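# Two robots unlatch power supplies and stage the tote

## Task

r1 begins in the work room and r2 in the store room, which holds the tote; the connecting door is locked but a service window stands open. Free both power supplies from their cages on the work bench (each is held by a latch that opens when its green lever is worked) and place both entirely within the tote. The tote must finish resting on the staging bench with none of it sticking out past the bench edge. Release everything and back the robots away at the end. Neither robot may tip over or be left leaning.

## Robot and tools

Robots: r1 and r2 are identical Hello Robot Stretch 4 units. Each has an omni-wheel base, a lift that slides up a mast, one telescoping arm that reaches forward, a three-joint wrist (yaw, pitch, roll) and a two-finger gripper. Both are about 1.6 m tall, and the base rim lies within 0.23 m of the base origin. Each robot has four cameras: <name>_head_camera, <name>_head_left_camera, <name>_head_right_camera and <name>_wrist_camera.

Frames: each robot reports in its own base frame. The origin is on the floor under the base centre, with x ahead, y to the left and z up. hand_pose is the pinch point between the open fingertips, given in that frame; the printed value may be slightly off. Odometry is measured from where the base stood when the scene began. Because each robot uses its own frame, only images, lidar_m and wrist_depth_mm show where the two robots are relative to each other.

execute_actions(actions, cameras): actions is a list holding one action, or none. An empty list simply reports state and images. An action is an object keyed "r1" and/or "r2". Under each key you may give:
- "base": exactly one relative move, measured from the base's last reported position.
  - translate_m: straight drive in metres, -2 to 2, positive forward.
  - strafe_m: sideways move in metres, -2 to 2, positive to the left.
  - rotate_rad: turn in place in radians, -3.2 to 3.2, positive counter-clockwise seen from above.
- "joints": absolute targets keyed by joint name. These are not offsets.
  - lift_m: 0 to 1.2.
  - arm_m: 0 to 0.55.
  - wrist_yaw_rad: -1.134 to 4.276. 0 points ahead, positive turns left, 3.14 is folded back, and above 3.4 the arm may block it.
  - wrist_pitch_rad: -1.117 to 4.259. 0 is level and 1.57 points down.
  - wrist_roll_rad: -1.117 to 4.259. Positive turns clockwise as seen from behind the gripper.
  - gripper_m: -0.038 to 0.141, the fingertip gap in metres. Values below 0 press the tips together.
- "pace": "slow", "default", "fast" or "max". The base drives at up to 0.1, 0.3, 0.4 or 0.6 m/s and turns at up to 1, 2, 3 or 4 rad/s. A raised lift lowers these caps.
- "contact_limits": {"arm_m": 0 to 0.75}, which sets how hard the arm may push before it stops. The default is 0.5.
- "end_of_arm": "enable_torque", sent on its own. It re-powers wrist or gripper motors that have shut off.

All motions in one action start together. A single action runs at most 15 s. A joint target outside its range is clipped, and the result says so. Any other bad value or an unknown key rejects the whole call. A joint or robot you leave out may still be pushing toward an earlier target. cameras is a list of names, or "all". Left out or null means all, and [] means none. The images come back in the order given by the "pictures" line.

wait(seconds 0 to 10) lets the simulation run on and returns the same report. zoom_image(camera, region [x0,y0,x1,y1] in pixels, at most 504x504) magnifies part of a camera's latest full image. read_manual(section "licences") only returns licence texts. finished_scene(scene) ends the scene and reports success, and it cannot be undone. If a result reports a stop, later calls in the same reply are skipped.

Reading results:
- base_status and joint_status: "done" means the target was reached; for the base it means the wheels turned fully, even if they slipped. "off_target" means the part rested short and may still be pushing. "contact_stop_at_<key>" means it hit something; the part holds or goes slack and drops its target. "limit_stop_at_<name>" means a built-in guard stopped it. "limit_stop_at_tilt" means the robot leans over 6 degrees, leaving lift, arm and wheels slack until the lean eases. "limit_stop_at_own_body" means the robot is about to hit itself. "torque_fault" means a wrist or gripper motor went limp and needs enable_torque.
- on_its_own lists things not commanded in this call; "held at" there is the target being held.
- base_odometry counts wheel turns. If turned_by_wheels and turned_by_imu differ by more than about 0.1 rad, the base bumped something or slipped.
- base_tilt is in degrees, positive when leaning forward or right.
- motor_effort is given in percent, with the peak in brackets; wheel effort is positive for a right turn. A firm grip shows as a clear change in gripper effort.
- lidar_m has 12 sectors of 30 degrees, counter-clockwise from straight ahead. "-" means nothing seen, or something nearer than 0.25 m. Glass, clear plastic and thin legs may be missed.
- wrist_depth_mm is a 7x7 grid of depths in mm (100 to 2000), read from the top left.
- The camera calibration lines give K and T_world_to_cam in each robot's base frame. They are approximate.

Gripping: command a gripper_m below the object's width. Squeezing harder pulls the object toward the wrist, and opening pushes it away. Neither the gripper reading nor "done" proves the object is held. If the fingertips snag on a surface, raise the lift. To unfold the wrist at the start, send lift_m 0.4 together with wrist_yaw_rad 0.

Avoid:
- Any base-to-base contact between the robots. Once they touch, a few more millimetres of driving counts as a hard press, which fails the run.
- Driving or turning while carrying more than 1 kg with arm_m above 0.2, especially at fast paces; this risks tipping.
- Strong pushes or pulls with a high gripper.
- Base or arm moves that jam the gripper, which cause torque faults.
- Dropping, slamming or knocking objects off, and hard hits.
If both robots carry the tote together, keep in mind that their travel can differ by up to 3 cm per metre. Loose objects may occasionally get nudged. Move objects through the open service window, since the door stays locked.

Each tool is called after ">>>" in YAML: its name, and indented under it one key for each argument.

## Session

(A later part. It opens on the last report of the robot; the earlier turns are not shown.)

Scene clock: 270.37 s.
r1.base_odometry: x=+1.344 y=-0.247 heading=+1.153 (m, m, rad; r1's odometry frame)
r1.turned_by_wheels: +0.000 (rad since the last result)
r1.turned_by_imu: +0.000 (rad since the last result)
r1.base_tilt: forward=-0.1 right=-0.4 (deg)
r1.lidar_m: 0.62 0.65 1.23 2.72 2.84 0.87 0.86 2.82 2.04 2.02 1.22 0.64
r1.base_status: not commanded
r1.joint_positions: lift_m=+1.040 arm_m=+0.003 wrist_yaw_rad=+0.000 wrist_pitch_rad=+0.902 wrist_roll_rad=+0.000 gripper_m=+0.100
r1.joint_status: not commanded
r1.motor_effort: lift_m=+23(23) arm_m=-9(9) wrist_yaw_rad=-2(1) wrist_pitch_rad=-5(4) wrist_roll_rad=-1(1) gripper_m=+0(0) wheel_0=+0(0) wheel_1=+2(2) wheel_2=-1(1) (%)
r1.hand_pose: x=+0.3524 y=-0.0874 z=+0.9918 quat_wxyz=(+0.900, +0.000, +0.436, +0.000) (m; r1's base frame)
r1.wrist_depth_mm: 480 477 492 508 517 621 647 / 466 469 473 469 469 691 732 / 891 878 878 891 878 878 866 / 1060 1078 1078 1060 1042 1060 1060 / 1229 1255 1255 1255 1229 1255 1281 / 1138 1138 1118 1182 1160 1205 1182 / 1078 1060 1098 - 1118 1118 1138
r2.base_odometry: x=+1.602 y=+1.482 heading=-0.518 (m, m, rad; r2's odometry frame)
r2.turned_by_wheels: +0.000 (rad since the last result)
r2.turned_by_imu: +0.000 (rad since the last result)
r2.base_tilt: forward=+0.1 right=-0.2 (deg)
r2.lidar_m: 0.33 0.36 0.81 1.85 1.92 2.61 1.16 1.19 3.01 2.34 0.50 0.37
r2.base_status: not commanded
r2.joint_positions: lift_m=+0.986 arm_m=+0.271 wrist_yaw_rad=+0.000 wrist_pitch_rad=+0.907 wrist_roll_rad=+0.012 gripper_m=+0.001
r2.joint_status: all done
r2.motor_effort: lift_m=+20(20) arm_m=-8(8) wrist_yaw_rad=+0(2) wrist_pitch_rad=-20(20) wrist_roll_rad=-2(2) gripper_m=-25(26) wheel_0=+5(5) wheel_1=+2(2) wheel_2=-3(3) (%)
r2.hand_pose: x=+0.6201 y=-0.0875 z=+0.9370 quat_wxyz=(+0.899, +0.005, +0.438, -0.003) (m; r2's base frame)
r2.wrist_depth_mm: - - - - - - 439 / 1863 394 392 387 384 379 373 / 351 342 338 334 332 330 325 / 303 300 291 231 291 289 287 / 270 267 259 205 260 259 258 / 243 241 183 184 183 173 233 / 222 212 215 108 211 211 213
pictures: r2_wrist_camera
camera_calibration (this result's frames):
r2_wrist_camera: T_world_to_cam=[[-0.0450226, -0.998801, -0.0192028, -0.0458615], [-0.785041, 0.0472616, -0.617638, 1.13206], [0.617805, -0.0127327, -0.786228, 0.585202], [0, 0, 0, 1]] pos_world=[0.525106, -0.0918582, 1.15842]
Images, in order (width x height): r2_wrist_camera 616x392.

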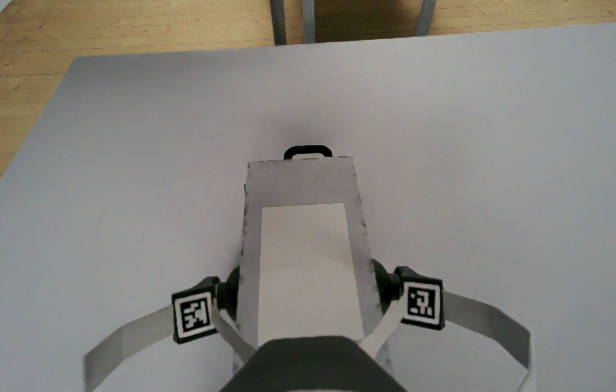

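>>> execute_actions:
  actions:
    - {"r2":{"base":{"translate_m":-0.25},"joints":{"lift_m":1.0,"arm_m":0.03},"pace":"fast"}}
  cameras: []

>>> execute_actions:
  actions:
    - {"r2":{"base":{"strafe_m":0.2},"joints":{"lift_m":0.7},"pace":"fast"}}
  cameras: []

>>> execute_actions:
  actions:
    - {"r2":{"base":{"translate_m":-1.82},"joints":{"lift_m":0.95,"wrist_yaw_rad":1.6},"pace":"fast"}}
  cameras: []

>>> execute_actions:
  actions:
    - {"r2":{"base":{"rotate_rad":-1.57}}}
  cameras: ["r2_head_camera"]

Scene clock: 272.73 s.
r1.base_odometry: x=+1.344 y=-0.247 heading=+1.153 (m, m, rad; r1's odometry frame)
r1.turned_by_wheels: +0.000 (rad since the last result)
r1.turned_by_imu: +0.000 (rad since the last result)
r1.base_tilt: forward=-0.1 right=-0.4 (deg)
r1.lidar_m: 0.62 0.65 1.26 2.71 2.86 0.87 0.85 2.80 2.08 2.01 1.20 0.62
r1.base_status: not commanded
r1.joint_positions: lift_m=+1.040 arm_m=+0.003 wrist_yaw_rad=+0.000 wrist_pitch_rad=+0.902 wrist_roll_rad=+0.000 gripper_m=+0.100
r1.joint_status: not commanded
r1.motor_effort: lift_m=+22(22) arm_m=-9(9) wrist_yaw_rad=-1(1) wrist_pitch_rad=-5(5) wrist_roll_rad=-2(2) gripper_m=-2(1) wheel_0=+0(0) wheel_1=+2(2) wheel_2=-1(1) (%)
r1.hand_pose: x=+0.3524 y=-0.0874 z=+0.9918 quat_wxyz=(+0.900, +0.000, +0.436, +0.000) (m; r1's base frame)
r1.wrist_depth_mm: 484 484 496 508 517 615 640 / 466 469 469 469 469 683 723 / 866 878 878 878 878 866 854 / 1078 1098 1078 1060 1060 1060 1025 / 1229 1229 1255 1255 1205 1281 1308 / 1160 1118 1138 1160 1138 1229 1229 / 1042 1078 1098 - 1118 1118 1138
r2.base_odometry: x=+1.385 y=+1.605 heading=-0.518 (m, m, rad; r2's odometry frame)
r2.turned_by_wheels: +0.000 (rad since the last result)
r2.turned_by_imu: +0.000 (rad since the last result)
r2.base_tilt: forward=+0.1 right=-0.3 (deg)
r2.lidar_m: 0.47 0.60 1.16 1.84 1.91 2.58 0.90 0.93 1.28 2.90 0.88 0.61
r2.base_status: done
r2.joint_positions: lift_m=+1.000 arm_m=+0.031 wrist_yaw_rad=+0.000 wrist_pitch_rad=+0.907 wrist_roll_rad=+0.012 gripper_m=+0.001
r2.joint_status: all done
r2.motor_effort: lift_m=+25(26) arm_m=-7(6) wrist_yaw_rad=+0(2) wrist_pitch_rad=-20(23) wrist_roll_rad=-2(1) gripper_m=-25(25) wheel_0=-4(8) wheel_1=-1(7) wheel_2=+1(11) (%)
r2.hand_pose: x=+0.3799 y=-0.0875 z=+0.9505 quat_wxyz=(+0.899, +0.005, +0.438, -0.003) (m; r2's base frame)
r2.wrist_depth_mm: 535 508 496 492 488 477 469 / 597 424 421 413 410 415 413 / 699 707 723 418 759 778 788 / 820 842 831 231 904 931 960 / 991 1025 1008 205 1078 1160 1182 / 1160 1160 183 185 183 173 1138 / 1098 1042 1060 108 1042 1042 1060
pictures: none
No camera images: the call's "cameras" was empty. Leave "cameras" out to get every camera's image.

Scene clock: 274.57 s.
r1.base_odometry: x=+1.344 y=-0.247 heading=+1.153 (m, m, rad; r1's odometry frame)
r1.turned_by_wheels: +0.000 (rad since the last result)
r1.turned_by_imu: +0.000 (rad since the last result)
r1.base_tilt: forward=-0.1 right=-0.3 (deg)
r1.lidar_m: 0.63 0.66 1.27 2.72 2.86 0.88 0.85 2.80 2.05 2.03 1.19 0.65
r1.base_status: not commanded
r1.joint_positions: lift_m=+1.040 arm_m=+0.003 wrist_yaw_rad=+0.000 wrist_pitch_rad=+0.902 wrist_roll_rad=+0.000 gripper_m=+0.100
r1.joint_status: not commanded
r1.motor_effort: lift_m=+22(23) arm_m=-9(9) wrist_yaw_rad=-1(1) wrist_pitch_rad=-6(6) wrist_roll_rad=-1(0) gripper_m=-1(1) wheel_0=+0(0) wheel_1=+2(2) wheel_2=-1(1) (%)
r1.hand_pose: x=+0.3524 y=-0.0874 z=+0.9918 quat_wxyz=(+0.900, +0.000, +0.436, +0.000) (m; r1's base frame)
r1.wrist_depth_mm: 477 484 496 504 512 615 640 / 466 473 473 473 477 691 732 / 878 878 878 878 866 866 854 / 1060 1078 1078 1078 1078 1078 1060 / 1229 1255 1229 1308 1205 1281 1281 / 1138 1160 1138 1182 1160 1205 1205 / 1042 1078 1098 - 1118 1118 1138
r2.base_odometry: x=+1.484 y=+1.779 heading=-0.518 (m, m, rad; r2's odometry frame)
r2.turned_by_wheels: +0.000 (rad since the last result)
r2.turned_by_imu: +0.000 (rad since the last result)
r2.base_tilt: forward=+0.1 right=-0.2 (deg)
r2.lidar_m: 0.46 0.84 1.16 1.65 1.71 2.30 1.40 0.99 1.31 3.08 0.89 0.61
r2.base_status: done
r2.joint_positions: lift_m=+0.700 arm_m=+0.031 wrist_yaw_rad=+0.000 wrist_pitch_rad=+0.907 wrist_roll_rad=+0.012 gripper_m=+0.001
r2.joint_status: all done
r2.motor_effort: lift_m=+21(23) arm_m=-7(8) wrist_yaw_rad=+0(3) wrist_pitch_rad=-20(22) wrist_roll_rad=-1(1) gripper_m=-24(24) wheel_0=-1(14) wheel_1=-2(11) wheel_2=+0(1) (%)
r2.hand_pose: x=+0.3800 y=-0.0874 z=+0.6509 quat_wxyz=(+0.899, +0.005, +0.438, -0.003) (m; r2's base frame)
r2.wrist_depth_mm: 530 539 544 554 564 574 585 / 603 615 621 634 647 654 668 / 699 707 715 707 750 768 778 / 820 842 820 231 891 917 931 / 946 960 946 205 960 946 931 / 891 891 183 185 182 173 854 / 809 778 788 108 778 768 788
pictures: none
No camera images: the call's "cameras" was empty. Leave "cameras" out to get every camera's image.

Scene clock: 280.47 s.
r1.base_odometry: x=+1.344 y=-0.247 heading=+1.153 (m, m, rad; r1's odometry frame)
r1.turned_by_wheels: +0.000 (rad since the last result)
r1.turned_by_imu: +0.001 (rad since the last result)
r1.base_tilt: forward=-0.1 right=-0.3 (deg)
r1.lidar_m: 0.62 0.66 1.28 2.73 2.85 0.88 0.85 2.83 2.06 2.02 1.17 0.64
r1.base_status: not commanded
r1.joint_positions: lift_m=+1.040 arm_m=+0.003 wrist_yaw_rad=+0.000 wrist_pitch_rad=+0.902 wrist_roll_rad=+0.000 gripper_m=+0.100
r1.joint_status: not commanded
r1.motor_effort: lift_m=+22(22) arm_m=-9(9) wrist_yaw_rad=-2(2) wrist_pitch_rad=-5(5) wrist_roll_rad=-2(1) gripper_m=+0(1) wheel_0=+0(0) wheel_1=+2(2) wheel_2=-1(1) (%)
r1.hand_pose: x=+0.3524 y=-0.0874 z=+0.9918 quat_wxyz=(+0.900, +0.000, +0.436, +0.000) (m; r1's base frame)
r1.wrist_depth_mm: 480 480 496 504 512 627 640 / 469 469 477 469 469 691 732 / 878 878 878 891 878 866 866 / 1078 1060 1078 1078 1078 1060 1042 / 1255 1255 1255 1255 1205 1281 1281 / 1138 1118 1138 1182 1160 1205 1229 / 1060 1078 1098 - 1098 1118 1118
r2.base_odometry: x=-0.097 y=+2.681 heading=-0.519 (m, m, rad; r2's odometry frame)
r2.turned_by_wheels: +0.000 (rad since the last result)
r2.turned_by_imu: -0.003 (rad since the last result)
r2.base_tilt: forward=+0.2 right=-0.2 (deg)
r2.lidar_m: 2.42 0.34 0.34 1.62 1.70 1.75 1.66 0.55 0.35 0.34 0.37 0.50
r2.base_status: done
r2.joint_positions: lift_m=+0.950 arm_m=+0.031 wrist_yaw_rad=+1.600 wrist_pitch_rad=+0.907 wrist_roll_rad=+0.012 gripper_m=+0.001
r2.joint_status: all done
r2.motor_effort: lift_m=+25(28) arm_m=-7(8) wrist_yaw_rad=-1(12) wrist_pitch_rad=-20(22) wrist_roll_rad=-1(2) gripper_m=-25(24) wheel_0=-3(9) wheel_1=-2(9) wheel_2=-1(14) (%)
r2.hand_pose: x=+0.2844 y=+0.1803 z=+0.9005 quat_wxyz=(+0.628, -0.311, +0.309, +0.643) (m; r2's base frame)
r2.wrist_depth_mm: 1499 1537 1537 1576 1576 1576 1576 / 1708 1756 1756 1708 1708 1708 1708 / 1618 1618 1618 1576 1576 1537 1537 / 1430 1430 1366 231 1366 1366 1366 / 1308 1255 1255 206 1205 1205 1205 / 1138 1160 183 185 183 1060 1098 / 1060 1008 1008 108 991 1008 1008
pictures: none
No camera images: the call's "cameras" was empty. Leave "cameras" out to get every camera's image.

Scene clock: 282.63 s.
r1.base_odometry: x=+1.344 y=-0.247 heading=+1.153 (m, m, rad; r1's odometry frame)
r1.turned_by_wheels: +0.000 (rad since the last result)
r1.turned_by_imu: +0.000 (rad since the last result)
r1.base_tilt: forward=+0.0 right=-0.3 (deg)
r1.lidar_m: 0.62 0.66 1.25 2.73 2.85 0.87 0.83 2.82 2.07 2.01 1.20 0.65
r1.base_status: not commanded
r1.joint_positions: lift_m=+1.040 arm_m=+0.003 wrist_yaw_rad=+0.000 wrist_pitch_rad=+0.902 wrist_roll_rad=+0.000 gripper_m=+0.100
r1.joint_status: not commanded
r1.motor_effort: lift_m=+23(23) arm_m=-9(9) wrist_yaw_rad=-2(1) wrist_pitch_rad=-5(6) wrist_roll_rad=+0(2) gripper_m=-1(1) wheel_0=+0(0) wheel_1=+2(2) wheel_2=-1(1) (%)
r1.hand_pose: x=+0.3524 y=-0.0874 z=+0.9918 quat_wxyz=(+0.900, +0.000, +0.436, +0.000) (m; r1's base frame)
r1.wrist_depth_mm: 477 488 496 508 517 621 640 / 466 469 469 469 473 691 732 / 866 878 878 878 878 878 866 / 1060 1060 1078 1078 1042 1042 1042 / 1205 1281 1255 1255 1229 1281 1281 / 1138 1138 1118 1160 1205 1205 1229 / 1042 1078 1098 - 1118 1118 1138
r2.base_odometry: x=-0.096 y=+2.681 heading=-2.088 (m, m, rad; r2's odometry frame)
r2.turned_by_wheels: -1.569 (rad since the last result)
r2.turned_by_imu: -1.583 (rad since the last result)
r2.base_tilt: forward=+0.1 right=-0.2 (deg)
r2.lidar_m: 0.36 0.36 0.35 2.41 2.33 1.71 1.62 1.68 1.77 1.64 0.55 0.36
r2.base_status: done
r2.joint_positions: lift_m=+0.950 arm_m=+0.031 wrist_yaw_rad=+1.600 wrist_pitch_rad=+0.907 wrist_roll_rad=+0.012 gripper_m=+0.001
r2.joint_status: not commanded
r2.motor_effort: lift_m=+25(25) arm_m=-7(7) wrist_yaw_rad=+1(2) wrist_pitch_rad=-21(21) wrist_roll_rad=-1(2) gripper_m=-25(24) wheel_0=+4(10) wheel_1=+1(9) wheel_2=+2(8) (%)
r2.hand_pose: x=+0.2845 y=+0.1802 z=+0.9005 quat_wxyz=(+0.628, -0.311, +0.309, +0.643) (m; r2's base frame)
r2.wrist_depth_mm: - - - - 691 668 661 / 1921 1863 1863 1863 580 564 564 / 1661 1576 1618 1576 500 492 488 / 1430 1430 1366 231 439 433 433 / 1281 1255 1229 206 389 389 382 / 1160 1138 183 185 183 173 347 / 1060 1008 1008 108 329 315 319
pictures: r2_head_camera
Images, in order (width x height): r2_head_camera 420x560.

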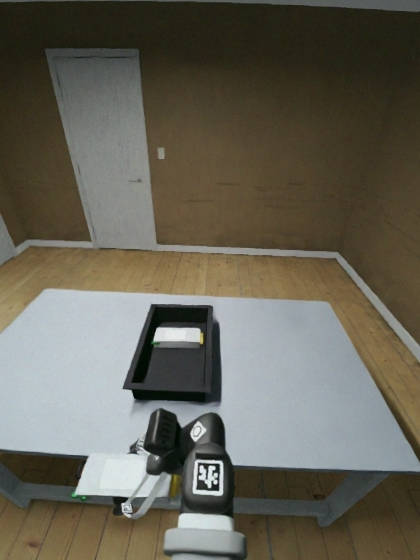

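>>> execute_actions:
  actions:
    - {"r2":{"base":{"strafe_m":-0.042},"joints":{"arm_m":0.405,"lift_m":0.935}}}
  cameras: ["r2_wrist_camera","r2_head_left_camera"]

>>> zoom_image:
  camera: "r2_head_left_camera"
  region: [140, 290, 250, 410]

Scene clock: 285.13 s.
r1.base_odometry: x=+1.344 y=-0.247 heading=+1.153 (m, m, rad; r1's odometry frame)
r1.turned_by_wheels: +0.000 (rad since the last result)
r1.turned_by_imu: +0.000 (rad since the last result)
r1.base_tilt: forward=+0.0 right=-0.4 (deg)
r1.lidar_m: 0.62 0.67 1.25 2.72 2.83 0.88 0.84 2.81 2.06 1.98 1.19 0.63
r1.base_status: not commanded
r1.joint_positions: lift_m=+1.040 arm_m=+0.003 wrist_yaw_rad=+0.000 wrist_pitch_rad=+0.902 wrist_roll_rad=+0.000 gripper_m=+0.100
r1.joint_status: not commanded
r1.motor_effort: lift_m=+23(22) arm_m=-9(9) wrist_yaw_rad=-1(1) wrist_pitch_rad=-6(5) wrist_roll_rad=-1(2) gripper_m=+0(1) wheel_0=+0(0) wheel_1=+2(2) wheel_2=-1(1) (%)
r1.hand_pose: x=+0.3524 y=-0.0874 z=+0.9918 quat_wxyz=(+0.900, +0.000, +0.436, +0.000) (m; r1's base frame)
r1.wrist_depth_mm: 480 484 496 508 517 621 647 / 469 466 469 473 473 699 732 / 878 878 878 878 866 878 854 / 1098 1078 1078 1098 1060 1060 1060 / 1229 1229 1255 1255 1205 1281 1308 / 1138 1138 1138 1182 1160 1205 1205 / 1078 1098 1098 - 1118 1098 1118
r2.base_odometry: x=-0.133 y=+2.702 heading=-2.088 (m, m, rad; r2's odometry frame)
r2.turned_by_wheels: +0.000 (rad since the last result)
r2.turned_by_imu: +0.001 (rad since the last result)
r2.base_tilt: forward=+0.1 right=-0.2 (deg)
r2.lidar_m: 0.36 0.36 0.53 2.44 2.30 1.71 1.61 1.71 1.69 1.61 0.54 0.39
r2.base_status: done
r2.joint_positions: lift_m=+0.935 arm_m=+0.404 wrist_yaw_rad=+1.600 wrist_pitch_rad=+0.907 wrist_roll_rad=+0.012 gripper_m=+0.001
r2.joint_status: all done
r2.motor_effort: lift_m=+20(24) arm_m=+8(9) wrist_yaw_rad=+0(2) wrist_pitch_rad=-21(22) wrist_roll_rad=-3(2) gripper_m=-23(25) wheel_0=+3(11) wheel_1=-2(10) wheel_2=+0(3) (%)
r2.hand_pose: x=+0.6567 y=+0.1802 z=+0.8859 quat_wxyz=(+0.628, -0.311, +0.309, +0.643) (m; r2's base frame)
r2.wrist_depth_mm: - - 683 668 647 634 654 / 1863 615 564 559 549 539 535 / 1618 492 488 484 477 466 462 / 1397 430 330 230 345 345 351 / 1205 377 336 206 362 324 357 / 351 265 183 185 182 173 324 / 319 224 300 108 298 271 270
pictures: r2_head_left_camera, r2_wrist_camera
camera_calibration (this result's frames):
r2_wrist_camera: T_world_to_cam=[[0.99969, -0.0158425, -0.0191856, -0.641102], [-0.0243089, -0.786316, -0.617346, 0.766958], [-0.00530568, 0.617621, -0.786458, 0.821632], [0, 0, 0, 1]] pos_world=[0.663907, 0.0854572, 1.10736]
Images, in order (width x height): r2_head_left_camera 420x672, r2_wrist_camera 616x392.

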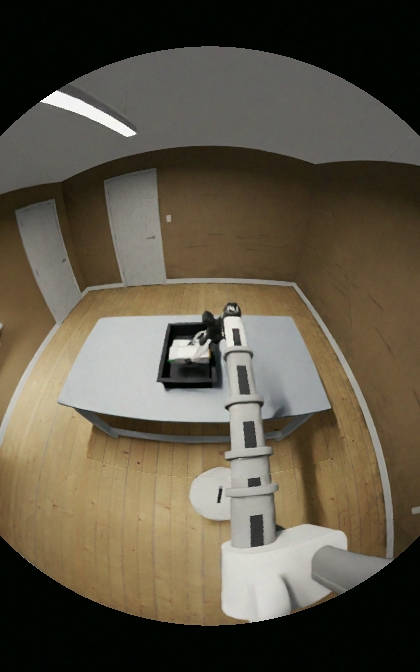

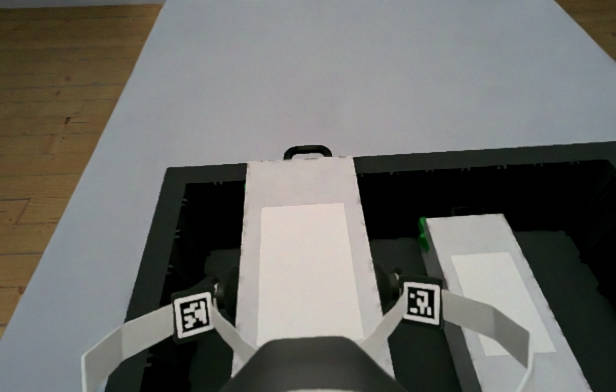

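Region (140, 290, 250, 410) of r2_head_left_camera's 420x672 image, scaled by 4.200, with more detail than that image has; it fills the left 462 columns of this view, and the rest is white.

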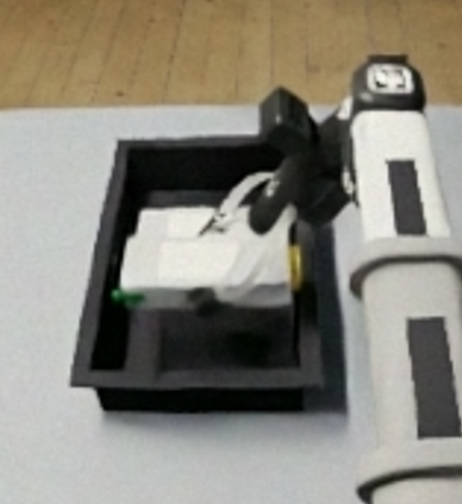

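>>> execute_actions:
  actions:
    - {"r2":{"base":{"strafe_m":0.011},"joints":{"arm_m":0.413,"lift_m":0.925}}}
  cameras: []

>>> execute_actions:
  actions:
    - {"r2":{"joints":{"lift_m":0.85},"pace":"slow"}}
  cameras: ["r2_wrist_camera"]

Scene clock: 285.97 s.
r1.base_odometry: x=+1.344 y=-0.247 heading=+1.153 (m, m, rad; r1's odometry frame)
r1.turned_by_wheels: +0.000 (rad since the last result)
r1.turned_by_imu: +0.000 (rad since the last result)
r1.base_tilt: forward=+0.0 right=-0.4 (deg)
r1.lidar_m: 0.63 0.67 1.26 2.72 2.84 0.86 0.84 2.81 2.05 2.02 1.19 0.65
r1.base_status: not commanded
r1.joint_positions: lift_m=+1.040 arm_m=+0.003 wrist_yaw_rad=+0.000 wrist_pitch_rad=+0.902 wrist_roll_rad=+0.000 gripper_m=+0.100
r1.joint_status: not commanded
r1.motor_effort: lift_m=+22(23) arm_m=-9(9) wrist_yaw_rad=-2(1) wrist_pitch_rad=-6(5) wrist_roll_rad=+0(0) gripper_m=-1(1) wheel_0=+0(0) wheel_1=+2(2) wheel_2=-1(1) (%)
r1.hand_pose: x=+0.3524 y=-0.0874 z=+0.9918 quat_wxyz=(+0.900, +0.000, +0.436, +0.000) (m; r1's base frame)
r1.wrist_depth_mm: 480 480 492 512 517 621 654 / 469 469 473 469 473 699 732 / 878 878 878 878 866 854 866 / 1060 1060 1078 1078 1042 1078 1042 / 1255 1229 1229 1255 1205 1281 1281 / 1160 1138 1138 1205 1138 1205 1205 / 1042 1060 1098 - 1138 1118 1138
r2.base_odometry: x=-0.123 y=+2.696 heading=-2.088 (m, m, rad; r2's odometry frame)
r2.turned_by_wheels: +0.000 (rad since the last result)
r2.turned_by_imu: +0.000 (rad since the last result)
r2.base_tilt: forward=+0.2 right=-0.2 (deg)
r2.lidar_m: 0.35 0.38 0.53 2.42 2.36 1.70 1.62 1.68 1.72 1.62 0.52 0.36
r2.base_status: done
r2.joint_positions: lift_m=+0.925 arm_m=+0.412 wrist_yaw_rad=+1.600 wrist_pitch_rad=+0.907 wrist_roll_rad=+0.012 gripper_m=+0.001
r2.joint_status: all done
r2.motor_effort: lift_m=+20(21) arm_m=+8(10) wrist_yaw_rad=+0(1) wrist_pitch_rad=-21(21) wrist_roll_rad=-1(0) gripper_m=-24(25) wheel_0=-2(9) wheel_1=+1(8) wheel_2=+0(3) (%)
r2.hand_pose: x=+0.6647 y=+0.1802 z=+0.8759 quat_wxyz=(+0.628, -0.311, +0.309, +0.643) (m; r2's base frame)
r2.wrist_depth_mm: - - 654 640 634 621 627 / 1863 574 549 539 535 525 521 / 1576 480 473 466 462 455 452 / 1366 410 319 231 330 338 338 / 384 300 349 205 336 312 345 / 338 252 183 184 183 271 315 / 309 219 296 108 290 260 256
pictures: none
No camera images: the call's "cameras" was empty. Leave "cameras" out to get every camera's image.

Scene clock: 287.47 s.
r1.base_odometry: x=+1.344 y=-0.247 heading=+1.153 (m, m, rad; r1's odometry frame)
r1.turned_by_wheels: +0.000 (rad since the last result)
r1.turned_by_imu: +0.000 (rad since the last result)
r1.base_tilt: forward=+0.0 right=-0.4 (deg)
r1.lidar_m: 0.61 0.66 1.28 2.72 2.87 0.88 0.86 2.81 2.05 2.02 1.19 0.65
r1.base_status: not commanded
r1.joint_positions: lift_m=+1.040 arm_m=+0.003 wrist_yaw_rad=+0.000 wrist_pitch_rad=+0.902 wrist_roll_rad=+0.000 gripper_m=+0.100
r1.joint_status: not commanded
r1.motor_effort: lift_m=+23(23) arm_m=-9(9) wrist_yaw_rad=-1(2) wrist_pitch_rad=-5(6) wrist_roll_rad=-3(2) gripper_m=-2(0) wheel_0=+0(0) wheel_1=+2(2) wheel_2=-1(1) (%)
r1.hand_pose: x=+0.3524 y=-0.0874 z=+0.9918 quat_wxyz=(+0.900, +0.000, +0.436, +0.000) (m; r1's base frame)
r1.wrist_depth_mm: 480 484 500 504 517 627 640 / 469 469 469 469 469 699 723 / 866 866 878 878 878 866 878 / 1078 1060 1060 1060 1060 1060 1042 / 1229 1255 1229 1281 1255 1308 1281 / 1160 1138 1160 1182 1160 1229 1229 / 1060 1060 1098 - 1118 1118 1138
r2.base_odometry: x=-0.123 y=+2.696 heading=-2.088 (m, m, rad; r2's odometry frame)
r2.turned_by_wheels: +0.000 (rad since the last result)
r2.turned_by_imu: +0.000 (rad since the last result)
r2.base_tilt: forward=+0.2 right=-0.2 (deg)
r2.lidar_m: 0.34 0.38 0.54 2.42 2.32 1.71 1.61 1.70 1.72 1.64 0.55 0.38
r2.base_status: not commanded
r2.joint_positions: lift_m=+0.850 arm_m=+0.412 wrist_yaw_rad=+1.600 wrist_pitch_rad=+0.907 wrist_roll_rad=+0.012 gripper_m=+0.001
r2.joint_status: all done
r2.motor_effort: lift_m=+20(20) arm_m=+8(8) wrist_yaw_rad=+0(0) wrist_pitch_rad=-20(21) wrist_roll_rad=-2(3) gripper_m=-24(24) wheel_0=-2(2) wheel_1=+1(1) wheel_2=-1(0) (%)
r2.hand_pose: x=+0.6647 y=+0.1802 z=+0.8010 quat_wxyz=(+0.628, -0.311, +0.309, +0.643) (m; r2's base frame)
r2.wrist_depth_mm: - 512 504 496 488 477 469 / 1661 427 424 415 265 259 262 / 373 253 271 265 279 282 289 / 320 241 303 231 303 257 266 / 195 236 276 205 274 236 226 / 173 206 183 184 182 173 206 / 159 209 227 108 223 219 186
pictures: r2_wrist_camera
camera_calibration (this result's frames):
r2_wrist_camera: T_world_to_cam=[[0.999694, -0.0156153, -0.0191931, -0.65075], [-0.0241357, -0.786218, -0.617478, 0.71472], [-0.00544787, 0.617752, -0.786354, 0.754811], [0, 0, 0, 1]] pos_world=[0.671913, 0.0854782, 1.02238]
Images, in order (width x height): r2_wrist_camera 616x392.

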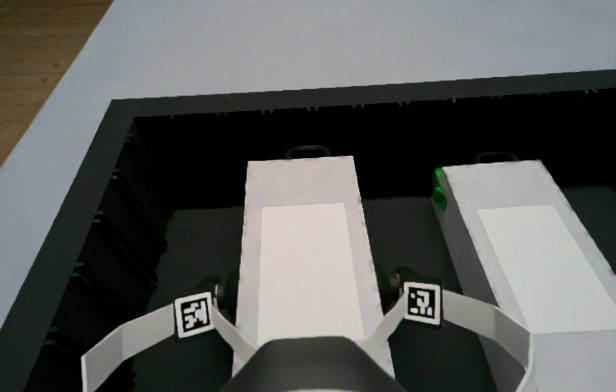

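>>> execute_actions:
  actions:
    - {"r2":{"base":{"strafe_m":-0.005},"joints":{"lift_m":0.838,"gripper_m":0.035}}}
  cameras: []

>>> execute_actions:
  actions:
    - {"r2":{"base":{"strafe_m":-0.003},"joints":{"lift_m":0.841,"gripper_m":0.088}}}
  cameras: ["r2_wrist_camera"]

>>> execute_actions:
  actions:
    - {"r2":{"joints":{"lift_m":0.96},"pace":"fast"}}
  cameras: []

>>> execute_actions:
  actions:
    - {"r2":{"base":{"translate_m":-0.25},"joints":{"arm_m":0.01},"pace":"fast"}}
  cameras: ["r2_head_camera"]

Scene clock: 288.87 s.
r1.base_odometry: x=+1.344 y=-0.247 heading=+1.153 (m, m, rad; r1's odometry frame)
r1.turned_by_wheels: +0.000 (rad since the last result)
r1.turned_by_imu: +0.000 (rad since the last result)
r1.base_tilt: forward=+0.0 right=-0.4 (deg)
r1.lidar_m: 0.62 0.66 1.23 2.71 2.85 0.87 0.83 2.82 2.04 2.01 1.19 0.64
r1.base_status: not commanded
r1.joint_positions: lift_m=+1.040 arm_m=+0.003 wrist_yaw_rad=+0.000 wrist_pitch_rad=+0.902 wrist_roll_rad=+0.000 gripper_m=+0.100
r1.joint_status: not commanded
r1.motor_effort: lift_m=+23(23) arm_m=-9(9) wrist_yaw_rad=-2(2) wrist_pitch_rad=-6(7) wrist_roll_rad=-2(1) gripper_m=-1(1) wheel_0=-1(0) wheel_1=+2(2) wheel_2=-1(1) (%)
r1.hand_pose: x=+0.3524 y=-0.0874 z=+0.9918 quat_wxyz=(+0.900, +0.000, +0.436, +0.000) (m; r1's base frame)
r1.wrist_depth_mm: 484 484 496 504 512 621 640 / 469 469 473 469 469 683 732 / 878 878 891 878 866 878 866 / 1078 1078 1078 1078 1060 1078 1042 / 1229 1229 1255 1255 1205 1281 1255 / 1118 1138 1138 1182 1160 1229 1229 / 1060 1060 1098 - 1118 1118 1138
r2.base_odometry: x=-0.128 y=+2.699 heading=-2.088 (m, m, rad; r2's odometry frame)
r2.turned_by_wheels: +0.000 (rad since the last result)
r2.turned_by_imu: +0.000 (rad since the last result)
r2.base_tilt: forward=+0.1 right=-0.2 (deg)
r2.lidar_m: 0.34 0.39 0.54 2.44 2.31 1.71 1.62 1.71 1.72 1.61 0.53 0.38
r2.base_status: done
r2.joint_positions: lift_m=+0.838 arm_m=+0.412 wrist_yaw_rad=+1.600 wrist_pitch_rad=+0.907 wrist_roll_rad=+0.012 gripper_m=+0.035
r2.joint_status: all done
r2.motor_effort: lift_m=+20(19) arm_m=+8(7) wrist_yaw_rad=+0(1) wrist_pitch_rad=-21(24) wrist_roll_rad=-2(2) gripper_m=-16(25) wheel_0=-3(8) wheel_1=+1(9) wheel_2=-1(1) (%)
r2.hand_pose: x=+0.6647 y=+0.1802 z=+0.7889 quat_wxyz=(+0.628, -0.311, +0.309, +0.643) (m; r2's base frame)
r2.wrist_depth_mm: - 488 480 469 462 452 445 / 1618 256 254 256 254 255 253 / 355 246 278 272 286 272 287 / 297 242 300 240 293 246 239 / 177 237 263 213 260 224 213 / 162 219 189 192 191 202 193 / 158 202 220 108 212 207 179
pictures: none
No camera images: the call's "cameras" was empty. Leave "cameras" out to get every camera's image.

Scene clock: 290.20 s.
r1.base_odometry: x=+1.344 y=-0.247 heading=+1.153 (m, m, rad; r1's odometry frame)
r1.turned_by_wheels: +0.000 (rad since the last result)
r1.turned_by_imu: +0.000 (rad since the last result)
r1.base_tilt: forward=+0.0 right=-0.4 (deg)
r1.lidar_m: 0.62 0.67 1.25 2.72 2.83 0.88 0.86 2.81 2.07 2.01 1.21 0.64
r1.base_status: not commanded
r1.joint_positions: lift_m=+1.040 arm_m=+0.003 wrist_yaw_rad=+0.000 wrist_pitch_rad=+0.902 wrist_roll_rad=+0.000 gripper_m=+0.100
r1.joint_status: not commanded
r1.motor_effort: lift_m=+22(23) arm_m=-9(9) wrist_yaw_rad=-1(2) wrist_pitch_rad=-7(6) wrist_roll_rad=-1(1) gripper_m=+0(1) wheel_0=+0(0) wheel_1=+2(1) wheel_2=-1(1) (%)
r1.hand_pose: x=+0.3524 y=-0.0874 z=+0.9918 quat_wxyz=(+0.900, +0.000, +0.436, +0.000) (m; r1's base frame)
r1.wrist_depth_mm: 480 484 496 504 517 615 640 / 466 473 473 469 473 699 723 / 878 878 878 866 878 866 854 / 1098 1060 1098 1060 1025 1042 1042 / 1229 1281 1229 1229 1205 1281 1308 / 1160 1138 1138 1160 1160 1205 1229 / 1060 1060 1118 - 1160 1098 1138
r2.base_odometry: x=-0.131 y=+2.700 heading=-2.088 (m, m, rad; r2's odometry frame)
r2.turned_by_wheels: +0.000 (rad since the last result)
r2.turned_by_imu: +0.000 (rad since the last result)
r2.base_tilt: forward=+0.2 right=-0.2 (deg)
r2.lidar_m: 0.34 0.38 0.52 2.43 2.33 1.69 1.61 1.67 1.70 1.63 0.54 0.38
r2.base_status: done
r2.joint_positions: lift_m=+0.841 arm_m=+0.412 wrist_yaw_rad=+1.600 wrist_pitch_rad=+0.902 wrist_roll_rad=+0.012 gripper_m=+0.088
r2.joint_status: all done
r2.motor_effort: lift_m=+23(24) arm_m=+8(8) wrist_yaw_rad=+0(3) wrist_pitch_rad=-6(24) wrist_roll_rad=-4(1) gripper_m=-2(16) wheel_0=-2(6) wheel_1=+2(7) wheel_2=+0(1) (%)
r2.hand_pose: x=+0.6647 y=+0.1814 z=+0.7926 quat_wxyz=(+0.629, -0.309, +0.307, +0.644) (m; r2's base frame)
r2.wrist_depth_mm: - 508 500 492 484 477 466 / 1661 421 265 260 262 262 262 / 366 248 279 283 289 281 294 / 310 243 307 254 301 250 255 / 184 239 274 227 268 232 222 / 167 229 198 204 196 209 200 / 160 206 225 108 221 201 183
pictures: r2_wrist_camera
camera_calibration (this result's frames):
r2_wrist_camera: T_world_to_cam=[[0.999689, -0.0156298, -0.0194207, -0.650711], [-0.0243159, -0.783073, -0.621454, 0.713178], [-0.00549464, 0.621733, -0.78321, 0.744377], [0, 0, 0, 1]] pos_world=[0.67194, 0.0854965, 1.01357]
Images, in order (width x height): r2_wrist_camera 616x392.

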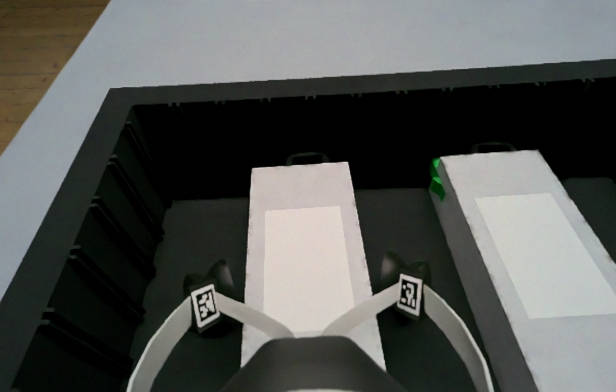

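Scene clock: 291.47 s.
r1.base_odometry: x=+1.344 y=-0.247 heading=+1.153 (m, m, rad; r1's odometry frame)
r1.turned_by_wheels: +0.000 (rad since the last result)
r1.turned_by_imu: +0.000 (rad since the last result)
r1.base_tilt: forward=+0.0 right=-0.4 (deg)
r1.lidar_m: 0.62 0.65 1.25 2.72 2.85 0.88 0.85 2.80 2.05 2.01 1.21 0.65
r1.base_status: not commanded
r1.joint_positions: lift_m=+1.040 arm_m=+0.003 wrist_yaw_rad=+0.000 wrist_pitch_rad=+0.902 wrist_roll_rad=+0.000 gripper_m=+0.100
r1.joint_status: not commanded
r1.motor_effort: lift_m=+22(22) arm_m=-9(9) wrist_yaw_rad=-3(2) wrist_pitch_rad=-4(5) wrist_roll_rad=+0(0) gripper_m=-1(2) wheel_0=+0(0) wheel_1=+1(2) wheel_2=-1(1) (%)
r1.hand_pose: x=+0.3524 y=-0.0874 z=+0.9918 quat_wxyz=(+0.900, +0.000, +0.436, +0.000) (m; r1's base frame)
r1.wrist_depth_mm: 480 484 496 504 517 621 640 / 466 473 469 469 473 683 732 / 866 891 878 878 878 866 866 / 1078 1078 1060 1060 1060 1060 1042 / 1205 1229 1281 1229 1205 1281 1308 / 1160 1118 1160 1160 1182 1229 1255 / 1060 1060 1098 - 1118 1138 1118
r2.base_odometry: x=-0.131 y=+2.700 heading=-2.088 (m, m, rad; r2's odometry frame)
r2.turned_by_wheels: +0.000 (rad since the last result)
r2.turned_by_imu: +0.000 (rad since the last result)
r2.base_tilt: forward=+0.1 right=-0.2 (deg)
r2.lidar_m: 0.35 0.38 0.52 2.45 2.33 1.71 1.59 1.69 1.72 1.63 0.53 0.38
r2.base_status: not commanded
r2.joint_positions: lift_m=+0.960 arm_m=+0.412 wrist_yaw_rad=+1.600 wrist_pitch_rad=+0.902 wrist_roll_rad=+0.012 gripper_m=+0.088
r2.joint_status: all done
r2.motor_effort: lift_m=+23(23) arm_m=+8(7) wrist_yaw_rad=+1(0) wrist_pitch_rad=-6(6) wrist_roll_rad=-1(2) gripper_m=-2(1) wheel_0=-2(2) wheel_1=+1(1) wheel_2=+0(0) (%)
r2.hand_pose: x=+0.6647 y=+0.1814 z=+0.9117 quat_wxyz=(+0.629, -0.309, +0.307, +0.644) (m; r2's base frame)
r2.wrist_depth_mm: - - 741 732 715 707 - / 1921 1808 621 609 603 597 597 / 1618 549 530 525 521 512 508 / 1464 473 357 357 357 357 355 / 1255 407 389 364 387 373 366 / 387 362 198 325 202 320 353 / 345 268 336 108 330 290 329
pictures: none
No camera images: the call's "cameras" was empty. Leave "cameras" out to get every camera's image.

Scene clock: 293.53 s.
r1.base_odometry: x=+1.344 y=-0.247 heading=+1.153 (m, m, rad; r1's odometry frame)
r1.turned_by_wheels: +0.000 (rad since the last result)
r1.turned_by_imu: +0.000 (rad since the last result)
r1.base_tilt: forward=-0.1 right=-0.4 (deg)
r1.lidar_m: 0.62 0.65 1.26 2.72 2.85 0.87 0.84 2.82 2.05 2.02 1.19 0.64
r1.base_status: not commanded
r1.joint_positions: lift_m=+1.040 arm_m=+0.003 wrist_yaw_rad=+0.000 wrist_pitch_rad=+0.902 wrist_roll_rad=+0.000 gripper_m=+0.100
r1.joint_status: not commanded
r1.motor_effort: lift_m=+23(22) arm_m=-9(9) wrist_yaw_rad=-1(1) wrist_pitch_rad=-6(6) wrist_roll_rad=-2(2) gripper_m=-2(0) wheel_0=+0(0) wheel_1=+2(2) wheel_2=-1(1) (%)
r1.hand_pose: x=+0.3524 y=-0.0874 z=+0.9918 quat_wxyz=(+0.900, +0.000, +0.436, +0.000) (m; r1's base frame)
r1.wrist_depth_mm: 480 480 492 508 512 621 640 / 469 469 469 473 473 691 732 / 891 866 866 878 878 866 866 / 1060 1078 1060 1042 1060 1042 1060 / 1229 1255 1281 1255 1205 1281 1308 / 1160 1160 1138 1182 1182 1229 1255 / 1060 1078 1098 - 1138 1098 1118
r2.base_odometry: x=-0.007 y=+2.918 heading=-2.089 (m, m, rad; r2's odometry frame)
r2.turned_by_wheels: +0.000 (rad since the last result)
r2.turned_by_imu: +0.000 (rad since the last result)
r2.base_tilt: forward=+0.1 right=-0.3 (deg)
r2.lidar_m: 0.57 0.62 0.90 2.48 1.98 1.45 1.37 1.41 1.72 1.63 1.71 0.64
r2.base_status: done
r2.joint_positions: lift_m=+0.960 arm_m=+0.011 wrist_yaw_rad=+1.600 wrist_pitch_rad=+0.902 wrist_roll_rad=+0.012 gripper_m=+0.088
r2.joint_status: all done
r2.motor_effort: lift_m=+22(22) arm_m=-8(9) wrist_yaw_rad=+0(0) wrist_pitch_rad=-5(5) wrist_roll_rad=-3(2) gripper_m=-2(1) wheel_0=-3(8) wheel_1=-2(7) wheel_2=-1(13) (%)
r2.hand_pose: x=+0.2645 y=+0.1814 z=+0.9117 quat_wxyz=(+0.629, -0.309, +0.307, +0.644) (m; r2's base frame)
r2.wrist_depth_mm: - - - - - 768 699 / 1921 1921 1863 1863 1808 931 591 / 1708 1618 1618 1618 1576 1537 521 / 1464 1464 1430 1397 1397 1366 1308 / 1308 1281 1281 1255 1229 1205 1205 / 1160 1160 198 1138 202 1098 1118 / 1060 1042 1042 108 1042 991 1025
pictures: r2_head_camera
Images, in order (width x height): r2_head_camera 420x560.

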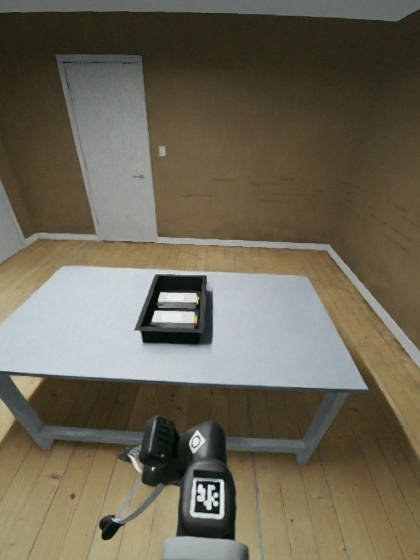

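>>> finished_scene:
  scene: 1

The scene is finished: the task was done.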